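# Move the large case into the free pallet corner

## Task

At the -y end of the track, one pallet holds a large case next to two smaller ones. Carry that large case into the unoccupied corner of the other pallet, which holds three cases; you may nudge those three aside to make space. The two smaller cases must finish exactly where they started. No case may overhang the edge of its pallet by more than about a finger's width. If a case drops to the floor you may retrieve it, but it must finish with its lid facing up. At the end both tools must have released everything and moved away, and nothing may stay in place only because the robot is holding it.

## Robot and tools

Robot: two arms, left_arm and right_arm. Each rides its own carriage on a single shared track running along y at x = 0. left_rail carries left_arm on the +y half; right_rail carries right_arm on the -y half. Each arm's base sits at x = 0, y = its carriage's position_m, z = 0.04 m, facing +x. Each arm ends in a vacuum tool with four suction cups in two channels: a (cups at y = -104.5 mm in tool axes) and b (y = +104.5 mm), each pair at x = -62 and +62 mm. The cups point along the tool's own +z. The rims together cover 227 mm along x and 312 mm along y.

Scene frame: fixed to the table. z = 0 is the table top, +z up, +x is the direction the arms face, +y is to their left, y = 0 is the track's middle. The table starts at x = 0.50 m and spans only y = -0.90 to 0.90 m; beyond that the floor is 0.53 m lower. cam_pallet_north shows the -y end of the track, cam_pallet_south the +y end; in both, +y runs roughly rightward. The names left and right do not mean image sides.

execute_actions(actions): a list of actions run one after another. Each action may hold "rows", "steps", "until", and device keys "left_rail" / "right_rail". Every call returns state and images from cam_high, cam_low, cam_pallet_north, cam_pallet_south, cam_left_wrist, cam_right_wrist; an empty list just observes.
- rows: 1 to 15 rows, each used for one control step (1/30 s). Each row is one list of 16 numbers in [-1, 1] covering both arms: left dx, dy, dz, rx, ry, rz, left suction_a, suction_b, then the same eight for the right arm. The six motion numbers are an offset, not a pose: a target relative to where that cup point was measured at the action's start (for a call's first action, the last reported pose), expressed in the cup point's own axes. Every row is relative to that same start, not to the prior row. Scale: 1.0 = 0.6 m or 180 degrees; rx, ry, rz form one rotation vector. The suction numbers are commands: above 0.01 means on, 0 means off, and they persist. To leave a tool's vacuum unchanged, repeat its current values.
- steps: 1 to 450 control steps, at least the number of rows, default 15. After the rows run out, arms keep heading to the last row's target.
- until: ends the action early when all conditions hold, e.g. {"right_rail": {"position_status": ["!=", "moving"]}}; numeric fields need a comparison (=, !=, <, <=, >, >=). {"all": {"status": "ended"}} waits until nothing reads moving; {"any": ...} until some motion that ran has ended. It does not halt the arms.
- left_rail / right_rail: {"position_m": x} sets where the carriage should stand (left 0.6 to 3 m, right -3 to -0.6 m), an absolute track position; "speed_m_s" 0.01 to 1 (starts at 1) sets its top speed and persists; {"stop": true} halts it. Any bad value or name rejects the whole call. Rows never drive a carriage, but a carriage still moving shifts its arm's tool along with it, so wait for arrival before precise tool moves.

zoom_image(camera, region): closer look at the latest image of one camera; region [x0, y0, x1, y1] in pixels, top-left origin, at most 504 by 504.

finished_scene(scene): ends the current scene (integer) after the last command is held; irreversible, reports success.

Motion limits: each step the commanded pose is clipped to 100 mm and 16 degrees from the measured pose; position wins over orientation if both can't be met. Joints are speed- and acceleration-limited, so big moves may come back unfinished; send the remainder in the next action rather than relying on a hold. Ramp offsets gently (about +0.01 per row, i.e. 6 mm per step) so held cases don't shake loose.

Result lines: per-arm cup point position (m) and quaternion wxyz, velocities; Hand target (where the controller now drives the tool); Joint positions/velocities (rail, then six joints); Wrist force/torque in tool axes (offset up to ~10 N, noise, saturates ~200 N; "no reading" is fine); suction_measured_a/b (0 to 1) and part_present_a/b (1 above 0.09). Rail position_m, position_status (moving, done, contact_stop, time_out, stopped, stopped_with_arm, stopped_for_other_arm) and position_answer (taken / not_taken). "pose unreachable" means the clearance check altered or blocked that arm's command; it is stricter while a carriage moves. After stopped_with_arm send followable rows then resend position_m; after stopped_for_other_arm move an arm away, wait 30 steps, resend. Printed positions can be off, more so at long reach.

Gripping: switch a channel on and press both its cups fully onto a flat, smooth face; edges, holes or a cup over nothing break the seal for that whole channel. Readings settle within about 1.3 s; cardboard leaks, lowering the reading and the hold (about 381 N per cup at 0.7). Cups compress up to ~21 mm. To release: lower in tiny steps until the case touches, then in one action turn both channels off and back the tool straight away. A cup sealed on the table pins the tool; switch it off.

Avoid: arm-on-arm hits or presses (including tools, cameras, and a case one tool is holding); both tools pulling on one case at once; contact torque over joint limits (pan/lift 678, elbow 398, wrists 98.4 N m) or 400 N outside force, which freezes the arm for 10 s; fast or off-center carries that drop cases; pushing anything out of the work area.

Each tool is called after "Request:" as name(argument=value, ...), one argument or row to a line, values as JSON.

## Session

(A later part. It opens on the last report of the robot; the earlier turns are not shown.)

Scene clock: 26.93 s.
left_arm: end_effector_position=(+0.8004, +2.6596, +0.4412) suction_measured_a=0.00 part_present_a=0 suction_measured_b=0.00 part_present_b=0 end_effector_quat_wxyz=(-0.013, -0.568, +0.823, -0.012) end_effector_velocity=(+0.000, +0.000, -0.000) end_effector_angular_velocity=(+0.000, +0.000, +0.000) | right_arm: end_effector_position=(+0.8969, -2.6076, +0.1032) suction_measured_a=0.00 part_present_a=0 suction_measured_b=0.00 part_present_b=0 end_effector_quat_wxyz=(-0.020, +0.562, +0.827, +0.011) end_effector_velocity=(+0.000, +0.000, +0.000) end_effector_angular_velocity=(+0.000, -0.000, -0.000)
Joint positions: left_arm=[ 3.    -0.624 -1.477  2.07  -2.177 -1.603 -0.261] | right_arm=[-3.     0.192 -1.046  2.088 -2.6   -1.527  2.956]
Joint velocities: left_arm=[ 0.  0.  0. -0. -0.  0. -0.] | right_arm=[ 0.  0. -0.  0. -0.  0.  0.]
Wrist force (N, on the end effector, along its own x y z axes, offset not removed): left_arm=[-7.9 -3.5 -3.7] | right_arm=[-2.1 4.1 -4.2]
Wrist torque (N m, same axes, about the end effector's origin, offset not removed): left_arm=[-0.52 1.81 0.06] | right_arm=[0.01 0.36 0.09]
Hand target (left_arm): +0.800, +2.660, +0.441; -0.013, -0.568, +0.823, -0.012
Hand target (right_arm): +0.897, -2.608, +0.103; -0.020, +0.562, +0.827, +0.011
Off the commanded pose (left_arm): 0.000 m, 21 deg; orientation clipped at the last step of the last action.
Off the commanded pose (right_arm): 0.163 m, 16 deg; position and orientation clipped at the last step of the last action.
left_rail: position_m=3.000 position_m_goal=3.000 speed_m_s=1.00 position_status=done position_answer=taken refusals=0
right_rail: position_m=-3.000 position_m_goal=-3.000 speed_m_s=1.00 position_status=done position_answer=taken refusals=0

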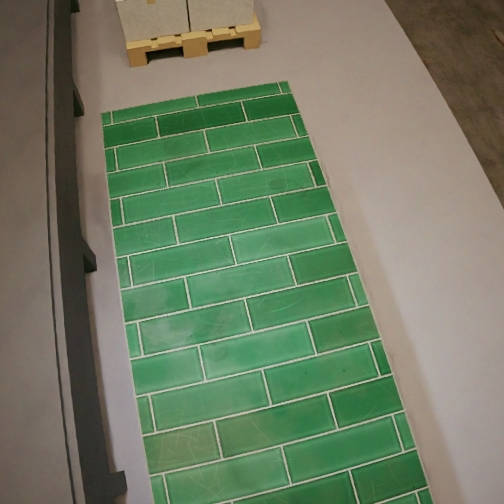

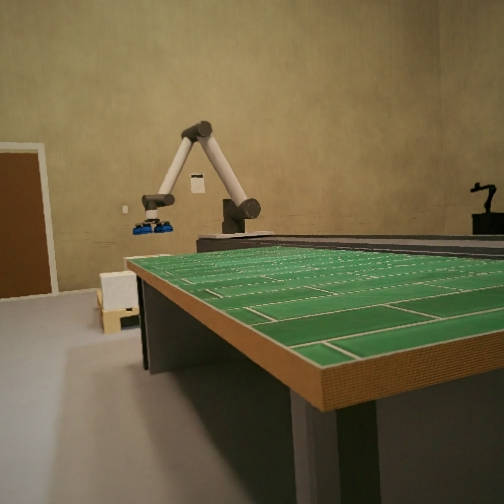

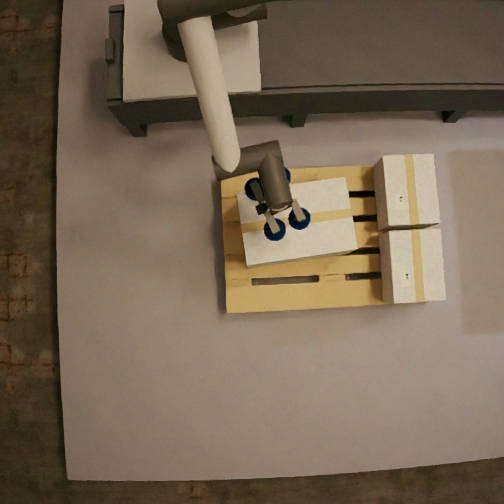

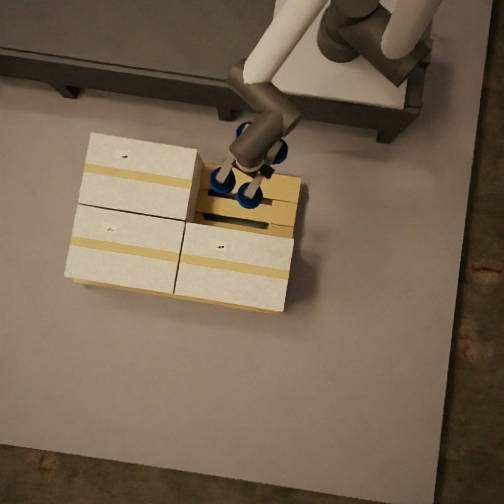

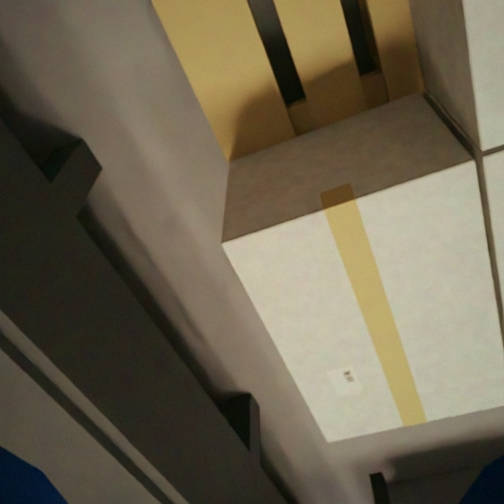

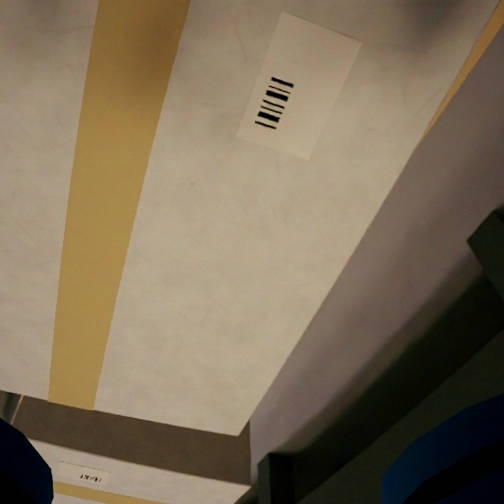

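Request:
execute_actions(
  actions=[
    {"rows":[
[0.001,0.000,0.023,0,-0.001,-0.006,0,0,0.008,0.008,0.020,0,-0.001,0.005,0,0],
[0.003,0.000,0.048,0,-0.001,-0.014,0,0,0.016,0.017,0.042,0,-0.002,0.010,0,0],
[0.004,-0.001,0.076,0,-0.002,-0.022,0,0,0.026,0.026,0.067,-0.001,-0.003,0.016,0,0],
[0.006,-0.001,0.109,0,-0.003,-0.031,0,0,0.037,0.038,0.096,-0.001,-0.004,0.024,0,0],
[0.008,-0.001,0.145,0,-0.004,-0.040,0,0,0.049,0.050,0.126,-0.001,-0.005,0.031,0,0],
[0.011,-0.002,0.185,0,-0.005,-0.052,0,0,0.063,0.064,0.163,-0.001,-0.006,0.040,0,0],
[0.013,-0.002,0.227,0,-0.006,-0.063,0,0,0.077,0.078,0.199,-0.002,-0.008,0.049,0,0],
[0.016,-0.003,0.274,0,-0.008,-0.077,0,0,0.093,0.095,0.240,-0.002,-0.009,0.059,0,0],
[0.021,-0.003,0.362,0,-0.009,-0.092,0,0,0.112,0.114,0.289,-0.002,-0.011,0.071,0,0],
[0.026,-0.004,0.452,0,-0.011,-0.107,0,0,0.131,0.133,0.336,-0.003,-0.013,0.083,0,0],
[0.052,-0.009,0.905,0,-0.011,-0.115,0,0,0.1405,0.1427,0.3613,-0.003,-0.014,0.089,0,0]
],"steps":14},
  ],
)

Scene clock: 33.00 s.
left_arm: end_effector_position=(+0.7861, +2.6505, +0.2676) suction_measured_a=0.00 part_present_a=0 suction_measured_b=0.00 part_present_b=0 end_effector_quat_wxyz=(+0.008, +0.678, -0.735, -0.008) end_effector_velocity=(-0.052, -0.022, -0.521) end_effector_angular_velocity=(+0.093, +0.017, +0.737) | right_arm: end_effector_position=(+0.9192, -2.5261, -0.0430) suction_measured_a=0.00 part_present_a=0 suction_measured_b=0.00 part_present_b=0 end_effector_quat_wxyz=(-0.007, +0.648, +0.762, +0.002) end_effector_velocity=(+0.079, +0.245, -0.444) end_effector_angular_velocity=(-0.084, -0.032, -0.578)
Joint positions: left_arm=[ 3.    -0.65  -1.325  2.188 -2.416 -1.583 -0.568] | right_arm=[-3.     0.276 -0.841  2.016 -2.742 -1.557  3.257]
Joint velocities: left_arm=[ 0.    -0.075  0.529  0.316 -0.785  0.05  -0.813] | right_arm=[ 0.     0.235  0.621 -0.304 -0.336 -0.086  0.814]
Wrist force (N, on the end effector, along its own x y z axes, offset not removed): left_arm=[-4.4 0.7 0.2] | right_arm=[1.2 5.5 2.5]
Wrist torque (N m, same axes, about the end effector's origin, offset not removed): left_arm=[0.10 1.35 0.16] | right_arm=[0.15 -0.11 -0.03]
Hand target (left_arm): +0.779, +2.647, +0.195; +0.004, +0.704, -0.710, -0.008
Hand target (right_arm): +0.930, -2.494, -0.106; -0.002, +0.670, +0.743, -0.000
Off the commanded pose (left_arm): 0.370 m, 5 deg; position clipped at the last step of the last action.
Off the commanded pose (right_arm): 0.080 m, 4 deg.
left_rail: position_m=3.000 position_m_goal=3.000 speed_m_s=1.00 position_status=done position_answer=taken refusals=0
right_rail: position_m=-3.000 position_m_goal=-3.000 speed_m_s=1.00 position_status=done position_answer=taken refusals=0

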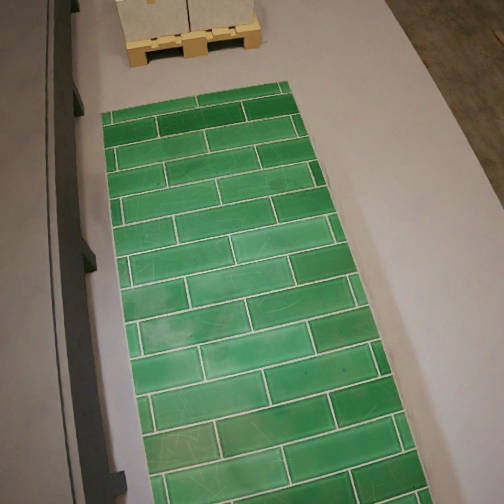

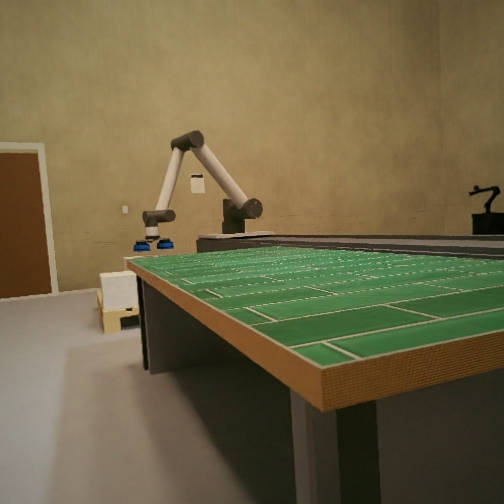

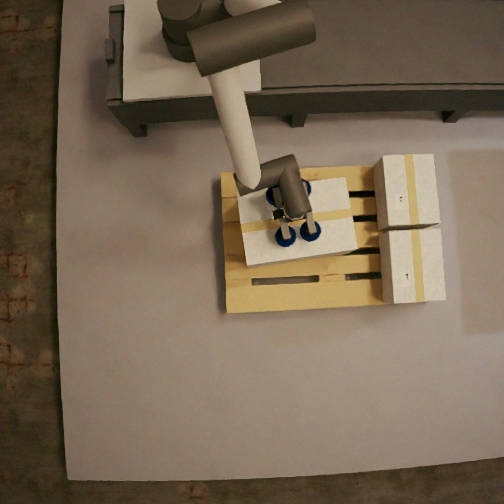

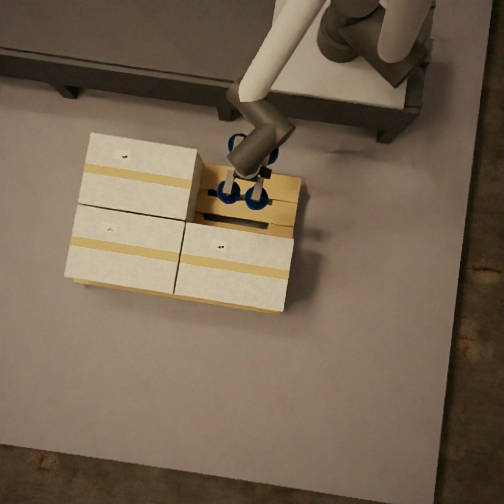

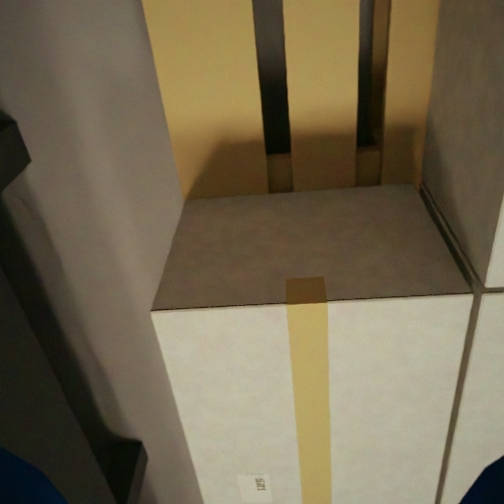

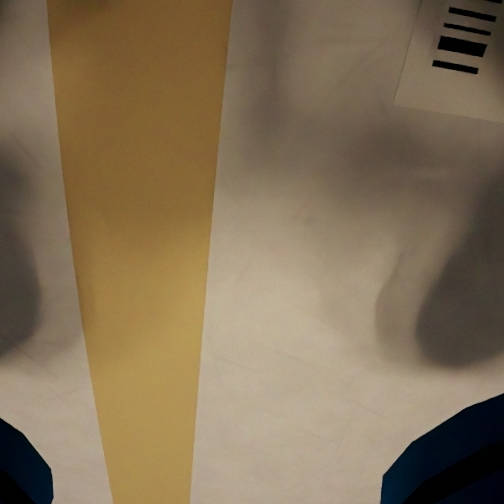

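Request:
execute_actions(
  actions=[],
)

Scene clock: 33.37 s.
left_arm: end_effector_position=(+0.7797, +2.6471, +0.1963) suction_measured_a=0.00 part_present_a=0 suction_measured_b=0.00 part_present_b=0 end_effector_quat_wxyz=(+0.004, +0.703, -0.711, -0.008) end_effector_velocity=(-0.002, -0.000, -0.014) end_effector_angular_velocity=(-0.000, -0.003, +0.014) | right_arm: end_effector_position=(+0.9303, -2.4941, -0.1041) suction_measured_a=0.00 part_present_a=0 suction_measured_b=0.00 part_present_b=0 end_effector_quat_wxyz=(-0.002, +0.669, +0.743, -0.000) end_effector_velocity=(+0.003, +0.006, -0.012) end_effector_angular_velocity=(-0.002, -0.002, -0.012)
Joint positions: left_arm=[ 3.    -0.66  -1.247  2.231 -2.537 -1.577 -0.65 ] | right_arm=[-3.     0.306 -0.756  1.971 -2.783 -1.567  3.343]
Joint velocities: left_arm=[ 0.    -0.002  0.016  0.009 -0.027  0.001 -0.016] | right_arm=[ 0.     0.005  0.017 -0.01  -0.008 -0.002  0.017]
Wrist force (N, on the end effector, along its own x y z axes, offset not removed): left_arm=[-6.0 -3.0 1.7] | right_arm=[-28.6 -19.3 -50.5]
Wrist torque (N m, same axes, about the end effector's origin, offset not removed): left_arm=[-0.38 1.56 0.21] | right_arm=[-1.81 0.81 0.09]
Hand target (left_arm): +0.779, +2.647, +0.195; +0.004, +0.704, -0.710, -0.008
Hand target (right_arm): +0.930, -2.494, -0.106; -0.002, +0.670, +0.743, -0.000
Off the commanded pose (left_arm): 0.299 m, 1 deg; position clipped at the last step of the last action.
Off the commanded pose (right_arm): 0.013 m, 0 deg.
left_rail: position_m=3.000 position_m_goal=3.000 speed_m_s=1.00 position_status=done position_answer=taken refusals=0
right_rail: position_m=-3.000 position_m_goal=-3.000 speed_m_s=1.00 position_status=done position_answer=taken refusals=0

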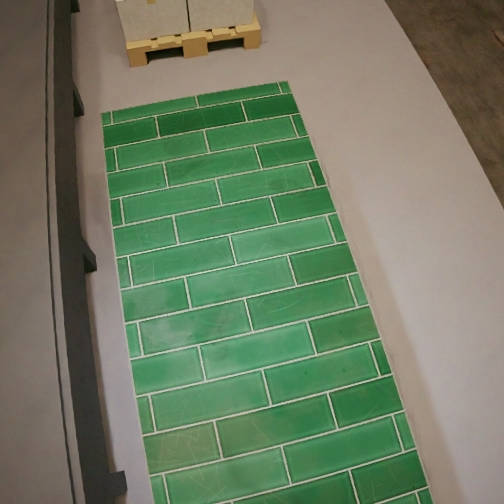

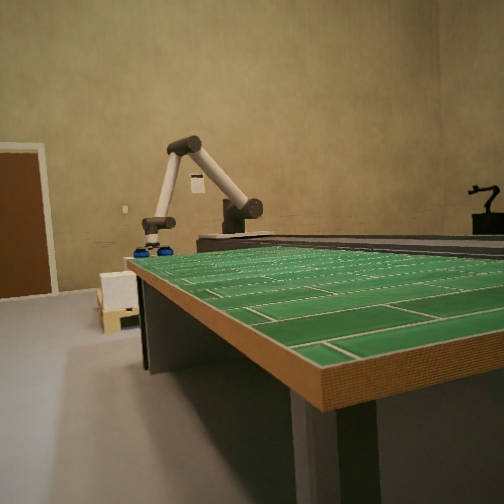

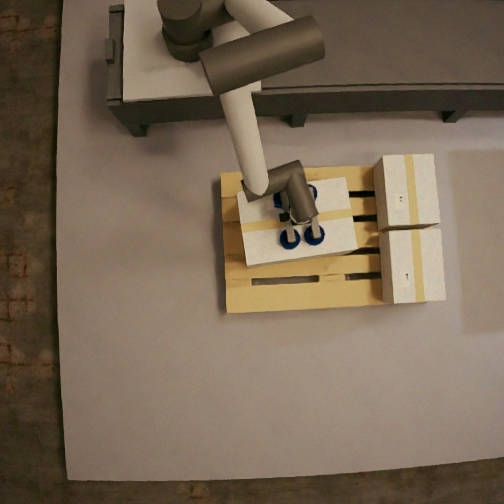

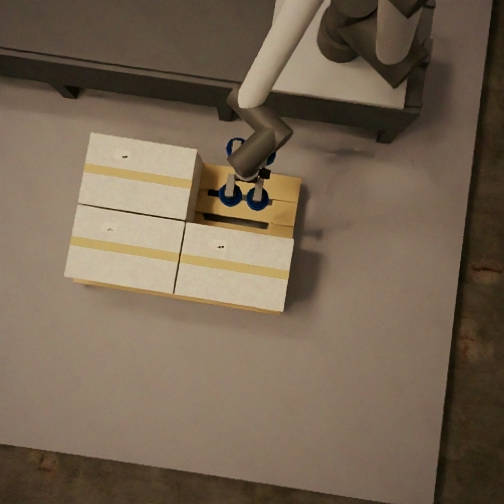

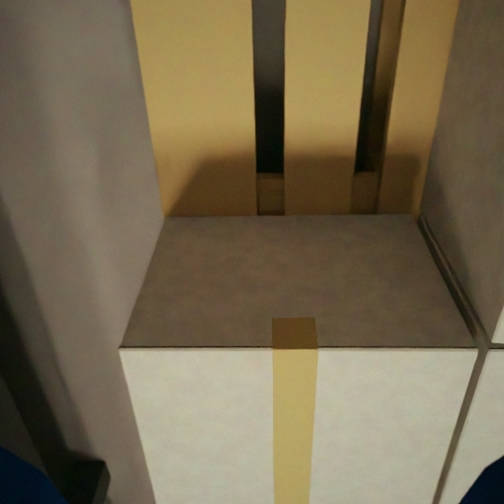

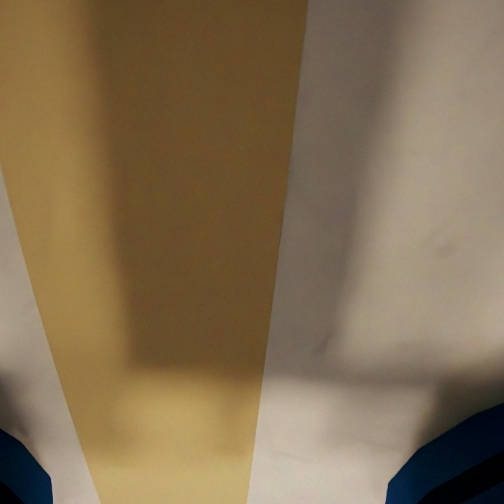

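Request:
zoom_image(
  camera="cam_pallet_north",
  region=[225, 160, 375, 280],
)

Region (225, 160, 375, 280) of cam_pallet_north's 504x504 image, scaled by 3.360, with more detail than that image has; it fills the top 403 rows of this view, and the rest is white.

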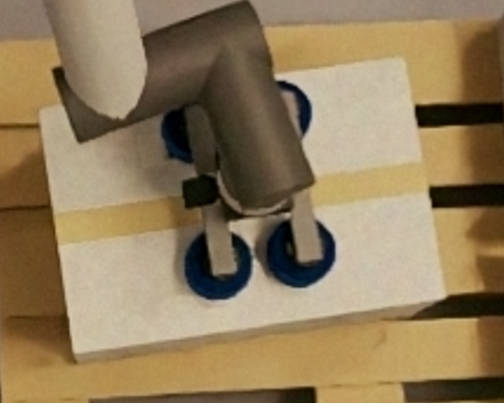

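Request:
execute_actions(
  actions=[
    {"rows":[[0.0645,-0.0262,0.4927,0.0054,0.0018,-0.0036,0,0, 0,0,-0.0333,0,0,0,0,0]],"steps":1},
  ],
)

Scene clock: 35.73 s.
left_arm: end_effector_position=(+0.7795, +2.6471, +0.1949) suction_measured_a=0.00 part_present_a=0 suction_measured_b=0.00 part_present_b=0 end_effector_quat_wxyz=(+0.004, +0.704, -0.710, -0.008) end_effector_velocity=(-0.001, +0.000, -0.001) end_effector_angular_velocity=(+0.001, +0.001, +0.000) | right_arm: end_effector_position=(+0.9304, -2.4935, -0.1055) suction_measured_a=0.00 part_present_a=0 suction_measured_b=0.00 part_present_b=0 end_effector_quat_wxyz=(-0.002, +0.670, +0.743, -0.000) end_effector_velocity=(+0.000, +0.000, +0.000) end_effector_angular_velocity=(+0.000, -0.000, -0.000)
Joint positions: left_arm=[ 3.    -0.66  -1.246  2.232 -2.54  -1.577 -0.651] | right_arm=[-3.     0.307 -0.754  1.97  -2.784 -1.567  3.345]
Joint velocities: left_arm=[ 0.    -0.001  0.001  0.001 -0.001  0.    -0.001] | right_arm=[ 0.  0. -0.  0.  0.  0.  0.]
Wrist force (N, on the end effector, along its own x y z axes, offset not removed): left_arm=[-5.8 -3.0 -2.0] | right_arm=[-37.5 -30.4 -93.0]
Wrist torque (N m, same axes, about the end effector's origin, offset not removed): left_arm=[-0.50 1.55 0.10] | right_arm=[-2.85 0.66 -0.04]
Hand target (left_arm): +0.774, +2.641, +0.106; +0.001, +0.707, -0.707, -0.006
Hand target (right_arm): +0.930, -2.494, -0.084; -0.002, +0.669, +0.743, -0.000
Off the commanded pose (left_arm): 0.297 m, 1 deg; position clipped at the last step of the last action.
Off the commanded pose (right_arm): 0.021 m, 0 deg.
left_rail: position_m=3.000 position_m_goal=3.000 speed_m_s=1.00 position_status=done position_answer=taken refusals=0
right_rail: position_m=-3.000 position_m_goal=-3.000 speed_m_s=1.00 position_status=done position_answer=taken refusals=0

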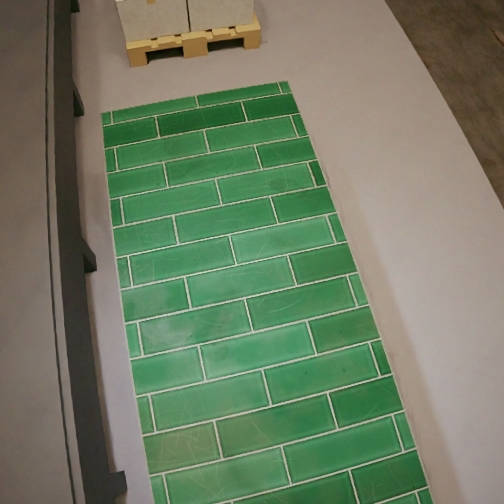

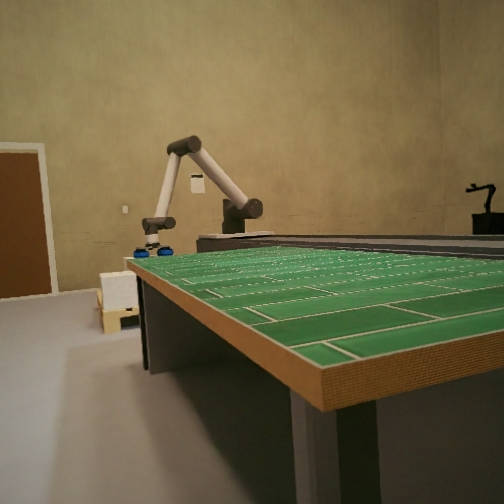

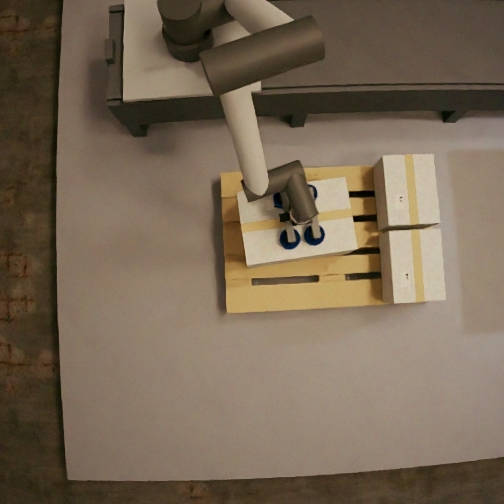

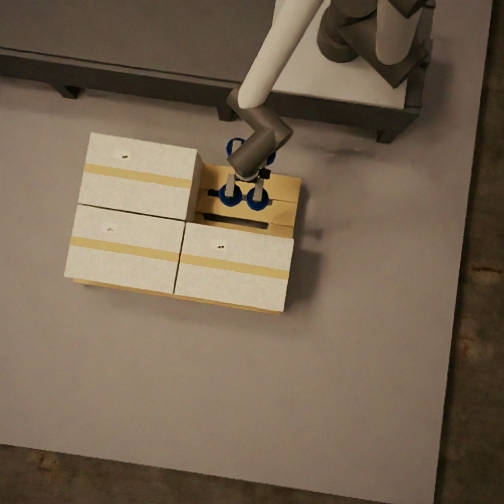

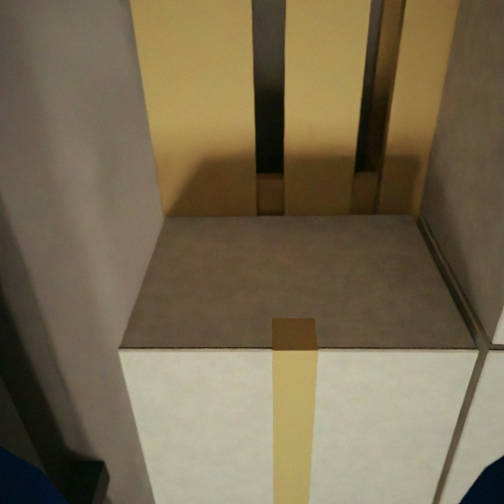

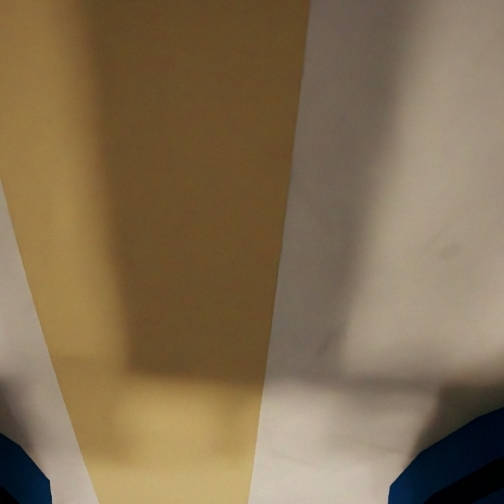

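Request:
execute_actions(
  actions=[],
)

Scene clock: 36.23 s.
left_arm: end_effector_position=(+0.7736, +2.6413, +0.1062) suction_measured_a=0.00 part_present_a=0 suction_measured_b=0.00 part_present_b=0 end_effector_quat_wxyz=(+0.001, +0.707, -0.707, -0.006) end_effector_velocity=(+0.000, -0.001, -0.006) end_effector_angular_velocity=(-0.002, -0.002, +0.001) | right_arm: end_effector_position=(+0.9303, -2.4939, -0.0847) suction_measured_a=0.00 part_present_a=0 suction_measured_b=0.00 part_present_b=0 end_effector_quat_wxyz=(-0.002, +0.669, +0.743, -0.000) end_effector_velocity=(+0.000, -0.001, +0.002) end_effector_angular_velocity=(-0.001, -0.001, -0.001)
Joint positions: left_arm=[ 3.    -0.672 -1.133  2.268 -2.693 -1.572 -0.672] | right_arm=[-3.     0.306 -0.779  1.974 -2.763 -1.567  3.343]
Joint velocities: left_arm=[ 0.    -0.001  0.008  0.002 -0.013  0.    -0.001] | right_arm=[ 0.    -0.001 -0.002  0.     0.001 -0.001 -0.   ]
Wrist force (N, on the end effector, along its own x y z axes, offset not removed): left_arm=[-4.2 -1.7 -2.2] | right_arm=[-7.2 4.3 6.8]
Wrist torque (N m, same axes, about the end effector's origin, offset not removed): left_arm=[-0.23 1.26 0.07] | right_arm=[0.00 0.96 -0.06]
Hand target (left_arm): +0.774, +2.641, +0.106; +0.001, +0.707, -0.707, -0.006
Hand target (right_arm): +0.930, -2.494, -0.084; -0.002, +0.669, +0.743, -0.000
Off the commanded pose (left_arm): 0.209 m, 1 deg; position clipped at the last step of the last action.
Off the commanded pose (right_arm): 0.001 m, 0 deg.
left_rail: position_m=3.000 position_m_goal=3.000 speed_m_s=1.00 position_status=done position_answer=taken refusals=0
right_rail: position_m=-3.000 position_m_goal=-3.000 speed_m_s=1.00 position_status=done position_answer=taken refusals=0

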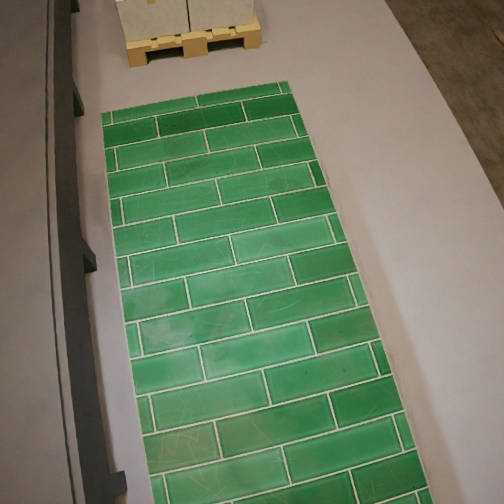

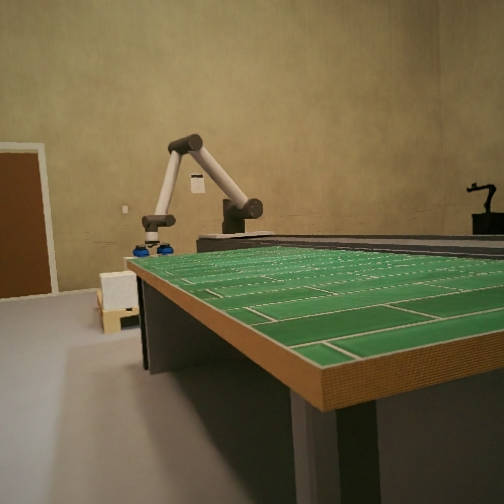

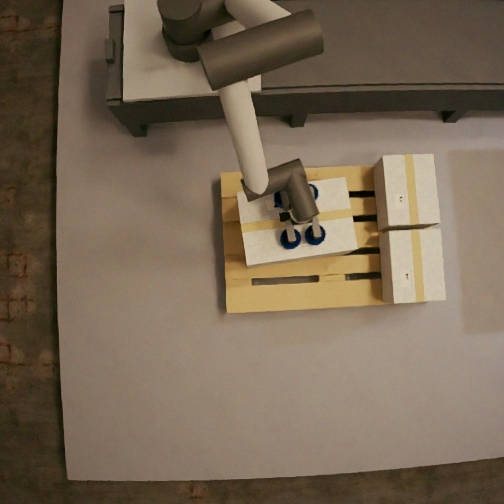

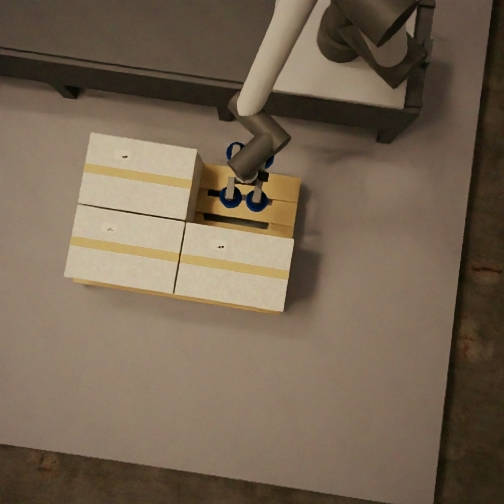

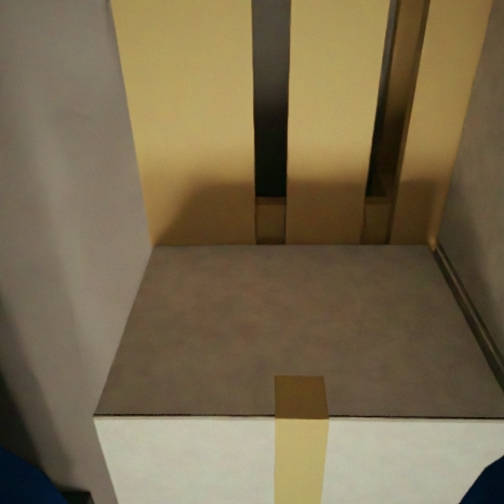

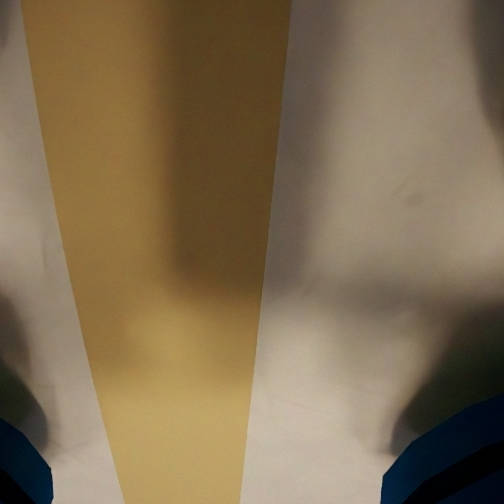

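Request:
execute_actions(
  actions=[
    {"rows":[[0.02,-0.02,0.35,0,0,0,0,0, 0,0.0333,0,0,0,0,0,0]],"steps":1},
  ],
)

Request:
execute_actions(
  actions=[],
)

Scene clock: 37.37 s.
left_arm: end_effector_position=(+0.7736, +2.6413, +0.1057) suction_measured_a=0.00 part_present_a=0 suction_measured_b=0.00 part_present_b=0 end_effector_quat_wxyz=(+0.001, +0.707, -0.707, -0.006) end_effector_velocity=(-0.000, +0.000, -0.001) end_effector_angular_velocity=(+0.000, +0.001, -0.000) | right_arm: end_effector_position=(+0.9304, -2.4941, -0.0845) suction_measured_a=0.00 part_present_a=0 suction_measured_b=0.00 part_present_b=0 end_effector_quat_wxyz=(-0.002, +0.669, +0.743, -0.000) end_effector_velocity=(-0.000, -0.000, -0.000) end_effector_angular_velocity=(-0.000, +0.001, -0.000)
Joint positions: left_arm=[ 3.    -0.672 -1.132  2.268 -2.695 -1.572 -0.672] | right_arm=[-3.     0.306 -0.779  1.974 -2.763 -1.567  3.343]
Joint velocities: left_arm=[ 0.    -0.     0.001  0.001 -0.001 -0.    -0.   ] | right_arm=[ 0.    -0.    -0.     0.     0.001 -0.    -0.   ]
Wrist force (N, on the end effector, along its own x y z axes, offset not removed): left_arm=[-4.5 -1.7 -2.6] | right_arm=[-2.3 5.8 -2.0]
Wrist torque (N m, same axes, about the end effector's origin, offset not removed): left_arm=[-0.20 1.34 0.16] | right_arm=[0.23 0.40 0.20]
Hand target (left_arm): +0.769, +2.643, +0.016; +0.002, +0.707, -0.707, -0.011
Hand target (right_arm): +0.950, -2.492, -0.085; -0.002, +0.669, +0.743, +0.000
Off the commanded pose (left_arm): 0.210 m, 0 deg; position clipped at the last step of the last action.
Off the commanded pose (right_arm): 0.020 m, 0 deg.
left_rail: position_m=3.000 position_m_goal=3.000 speed_m_s=1.00 position_status=done position_answer=taken refusals=0
right_rail: position_m=-3.000 position_m_goal=-3.000 speed_m_s=1.00 position_status=done position_answer=taken refusals=0

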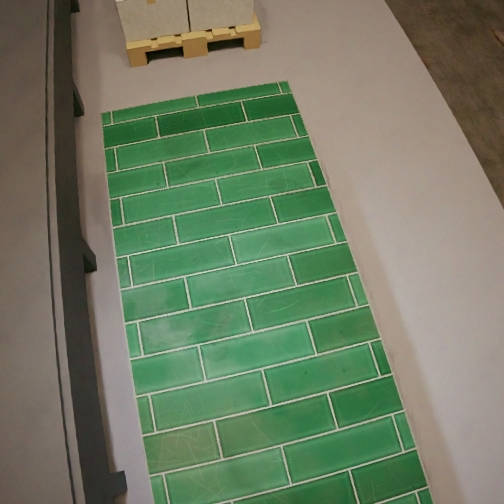

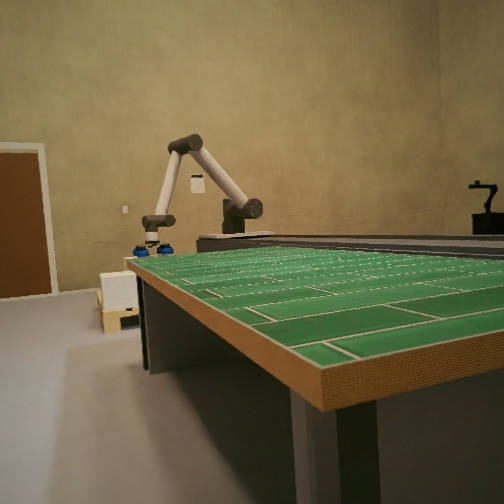

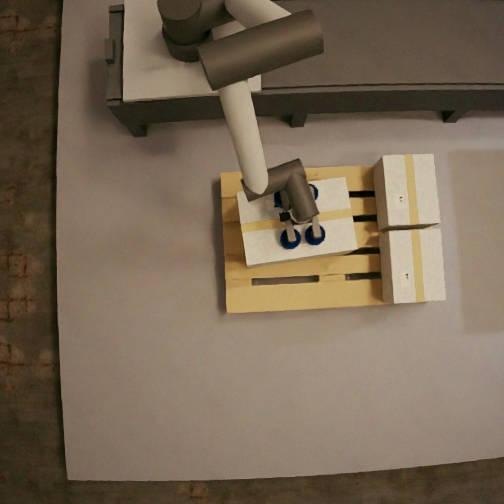

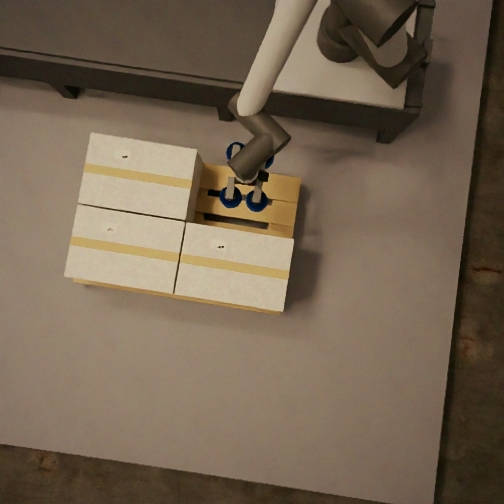

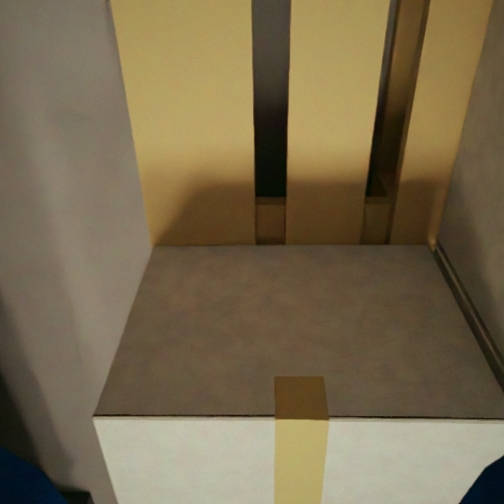

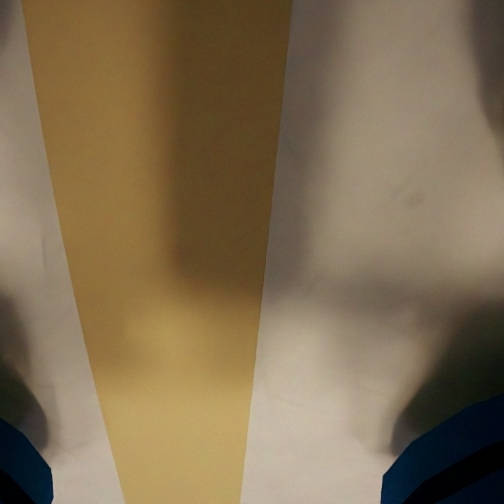

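Scene clock: 37.37 s.
left_arm: end_effector_position=(+0.7736, +2.6413, +0.1057) suction_measured_a=0.00 part_present_a=0 suction_measured_b=0.00 part_present_b=0 end_effector_quat_wxyz=(+0.001, +0.707, -0.707, -0.006) end_effector_velocity=(-0.000, +0.000, -0.001) end_effector_angular_velocity=(+0.000, +0.001, -0.000) | right_arm: end_effector_position=(+0.9304, -2.4941, -0.0845) suction_measured_a=0.00 part_present_a=0 suction_measured_b=0.00 part_present_b=0 end_effector_quat_wxyz=(-0.002, +0.669, +0.743, -0.000) end_effector_velocity=(-0.000, -0.000, -0.000) end_effector_angular_velocity=(-0.000, +0.001, -0.000)
Joint positions: left_arm=[ 3.    -0.672 -1.132  2.268 -2.695 -1.572 -0.672] | right_arm=[-3.     0.306 -0.779  1.974 -2.763 -1.567  3.343]
Joint velocities: left_arm=[ 0.    -0.     0.001  0.001 -0.001 -0.    -0.   ] | right_arm=[ 0.    -0.    -0.     0.     0.001 -0.    -0.   ]
Wrist force (N, on the end effector, along its own x y z axes, offset not removed): left_arm=[-4.5 -1.7 -2.6] | right_arm=[-2.3 5.8 -2.0]
Wrist torque (N m, same axes, about the end effector's origin, offset not removed): left_arm=[-0.20 1.34 0.16] | right_arm=[0.23 0.40 0.20]
Hand target (left_arm): +0.769, +2.643, +0.016; +0.002, +0.707, -0.707, -0.011
Hand target (right_arm): +0.950, -2.492, -0.085; -0.002, +0.669, +0.743, +0.000
Off the commanded pose (left_arm): 0.210 m, 0 deg; position clipped at the last step of the last action.
Off the commanded pose (right_arm): 0.020 m, 0 deg.
left_rail: position_m=3.000 position_m_goal=3.000 speed_m_s=1.00 position_status=done position_answer=taken refusals=0
right_rail: position_m=-3.000 position_m_goal=-3.000 speed_m_s=1.00 position_status=done position_answer=taken refusals=0

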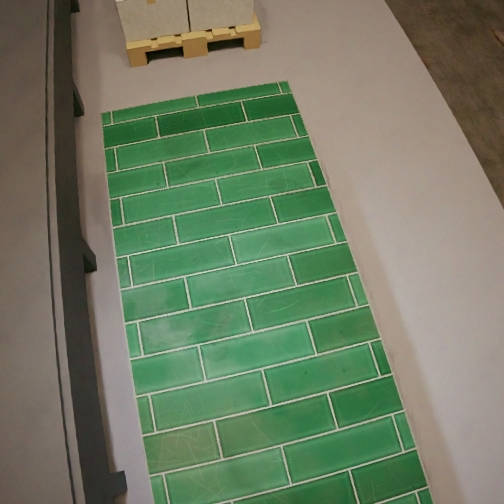

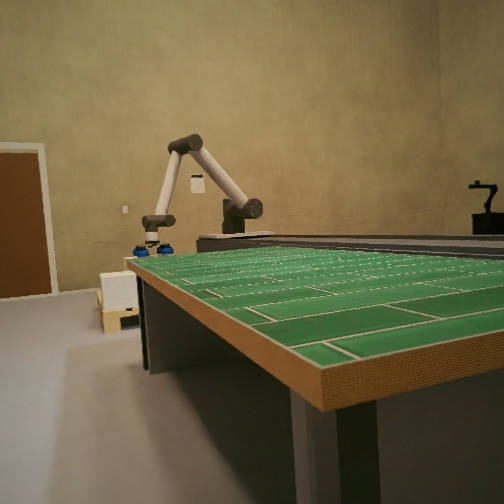

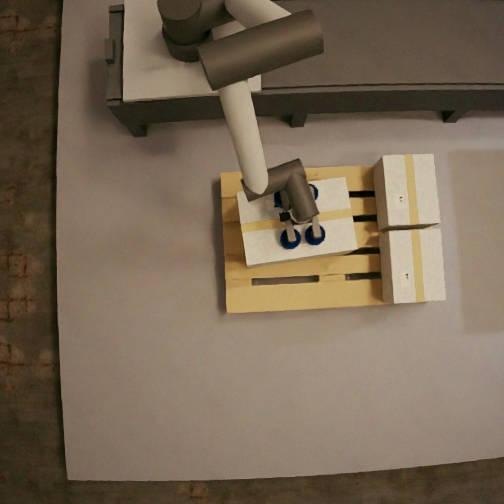

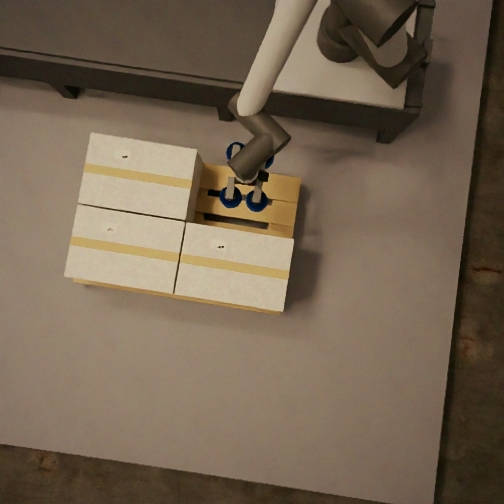

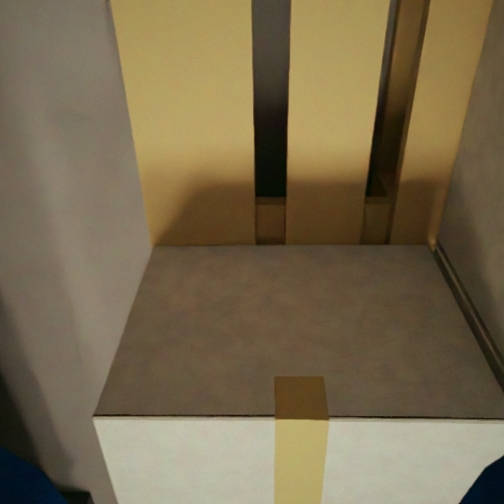

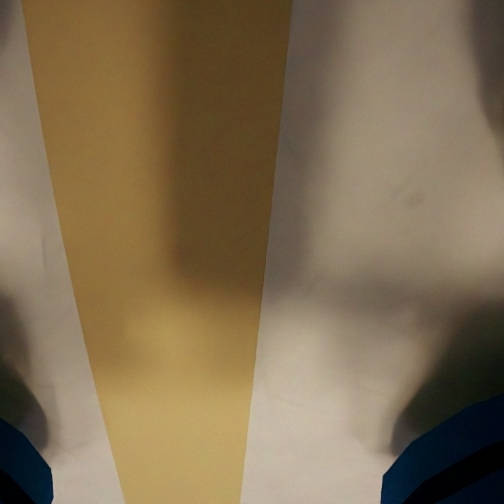

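Request:
execute_actions(
  actions=[],
)

Scene clock: 38.33 s.
left_arm: end_effector_position=(+0.7689, +2.6425, +0.0156) suction_measured_a=0.00 part_present_a=0 suction_measured_b=0.00 part_present_b=0 end_effector_quat_wxyz=(+0.002, +0.707, -0.707, -0.011) end_effector_velocity=(-0.000, +0.000, -0.000) end_effector_angular_velocity=(+0.000, +0.000, -0.000) | right_arm: end_effector_position=(+0.9497, -2.4921, -0.0845) suction_measured_a=0.00 part_present_a=0 suction_measured_b=0.00 part_present_b=0 end_effector_quat_wxyz=(-0.002, +0.669, +0.743, +0.000) end_effector_velocity=(+0.000, +0.000, -0.000) end_effector_angular_velocity=(+0.000, +0.000, -0.000)
Joint positions: left_arm=[ 3.    -0.674 -1.007  2.285 -2.827 -1.573 -0.674] | right_arm=[-3.     0.302 -0.77   1.946 -2.744 -1.567  3.339]
Joint velocities: left_arm=[ 0. -0.  0.  0. -0. -0.  0.] | right_arm=[ 0. -0.  0. -0. -0.  0. -0.]
Wrist force (N, on the end effector, along its own x y z axes, offset not removed): left_arm=[-4.1 -3.5 -2.9] | right_arm=[-0.8 1.6 2.5]
Wrist torque (N m, same axes, about the end effector's origin, offset not removed): left_arm=[-0.46 1.30 0.14] | right_arm=[-0.40 0.34 0.09]
Hand target (left_arm): +0.769, +2.643, +0.016; +0.002, +0.707, -0.707, -0.011
Hand target (right_arm): +0.950, -2.492, -0.085; -0.002, +0.669, +0.743, +0.000
Off the commanded pose (left_arm): 0.121 m, 1 deg; position clipped at the last step of the last action.
Off the commanded pose (right_arm): 0.001 m, 0 deg.
left_rail: position_m=3.000 position_m_goal=3.000 speed_m_s=1.00 position_status=done position_answer=taken refusals=0
right_rail: position_m=-3.000 position_m_goal=-3.000 speed_m_s=1.00 position_status=done position_answer=taken refusals=0

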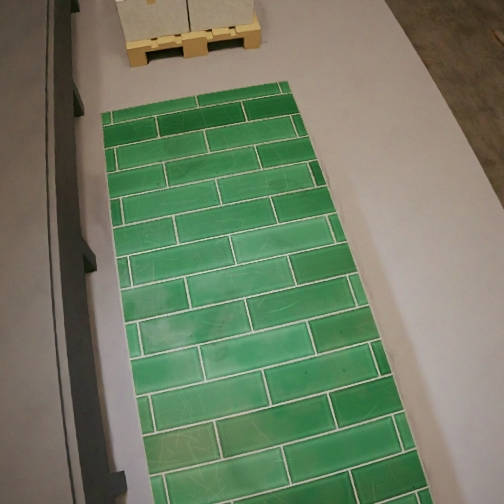

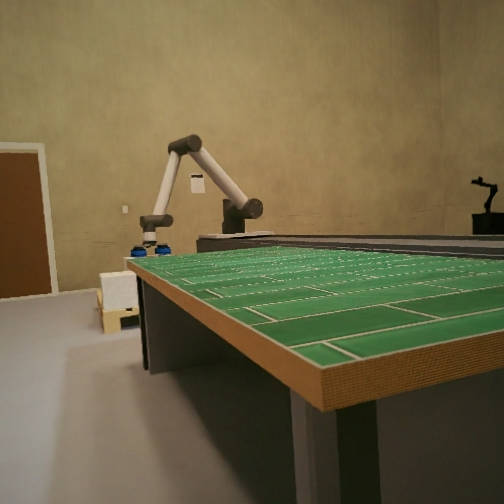

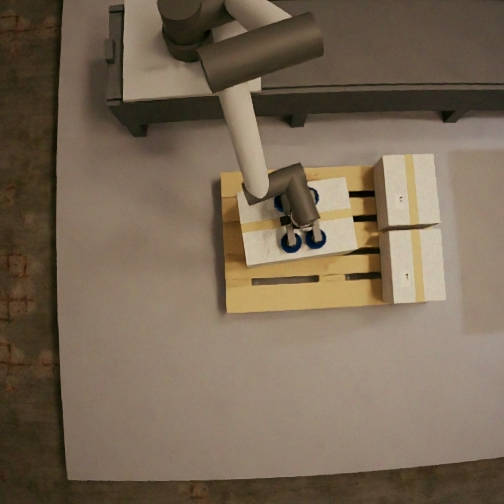

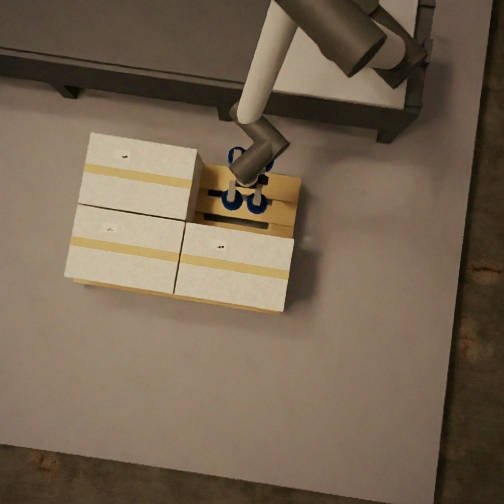

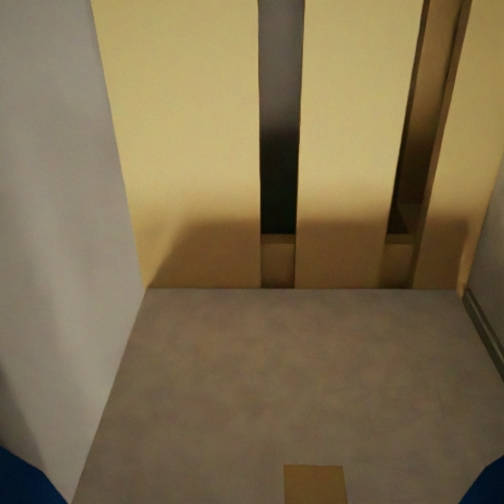

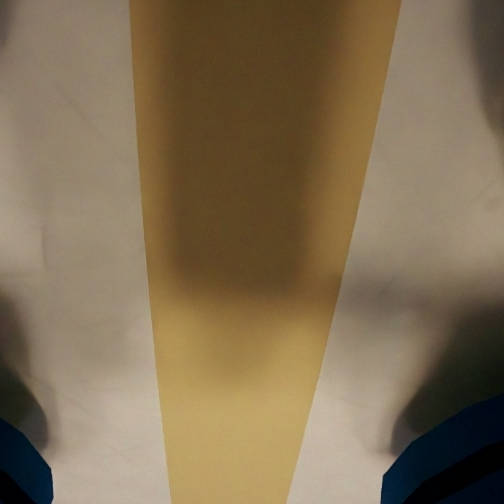

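Request:
zoom_image(
  camera="cam_pallet_north",
  region=[230, 165, 370, 275],
)

Region (230, 165, 370, 275) of cam_pallet_north's 504x504 image, scaled by 3.600, with more detail than that image has; it fills the top 396 rows of this view, and the rest is white.

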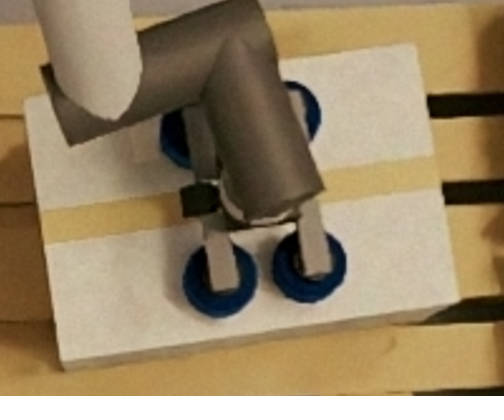

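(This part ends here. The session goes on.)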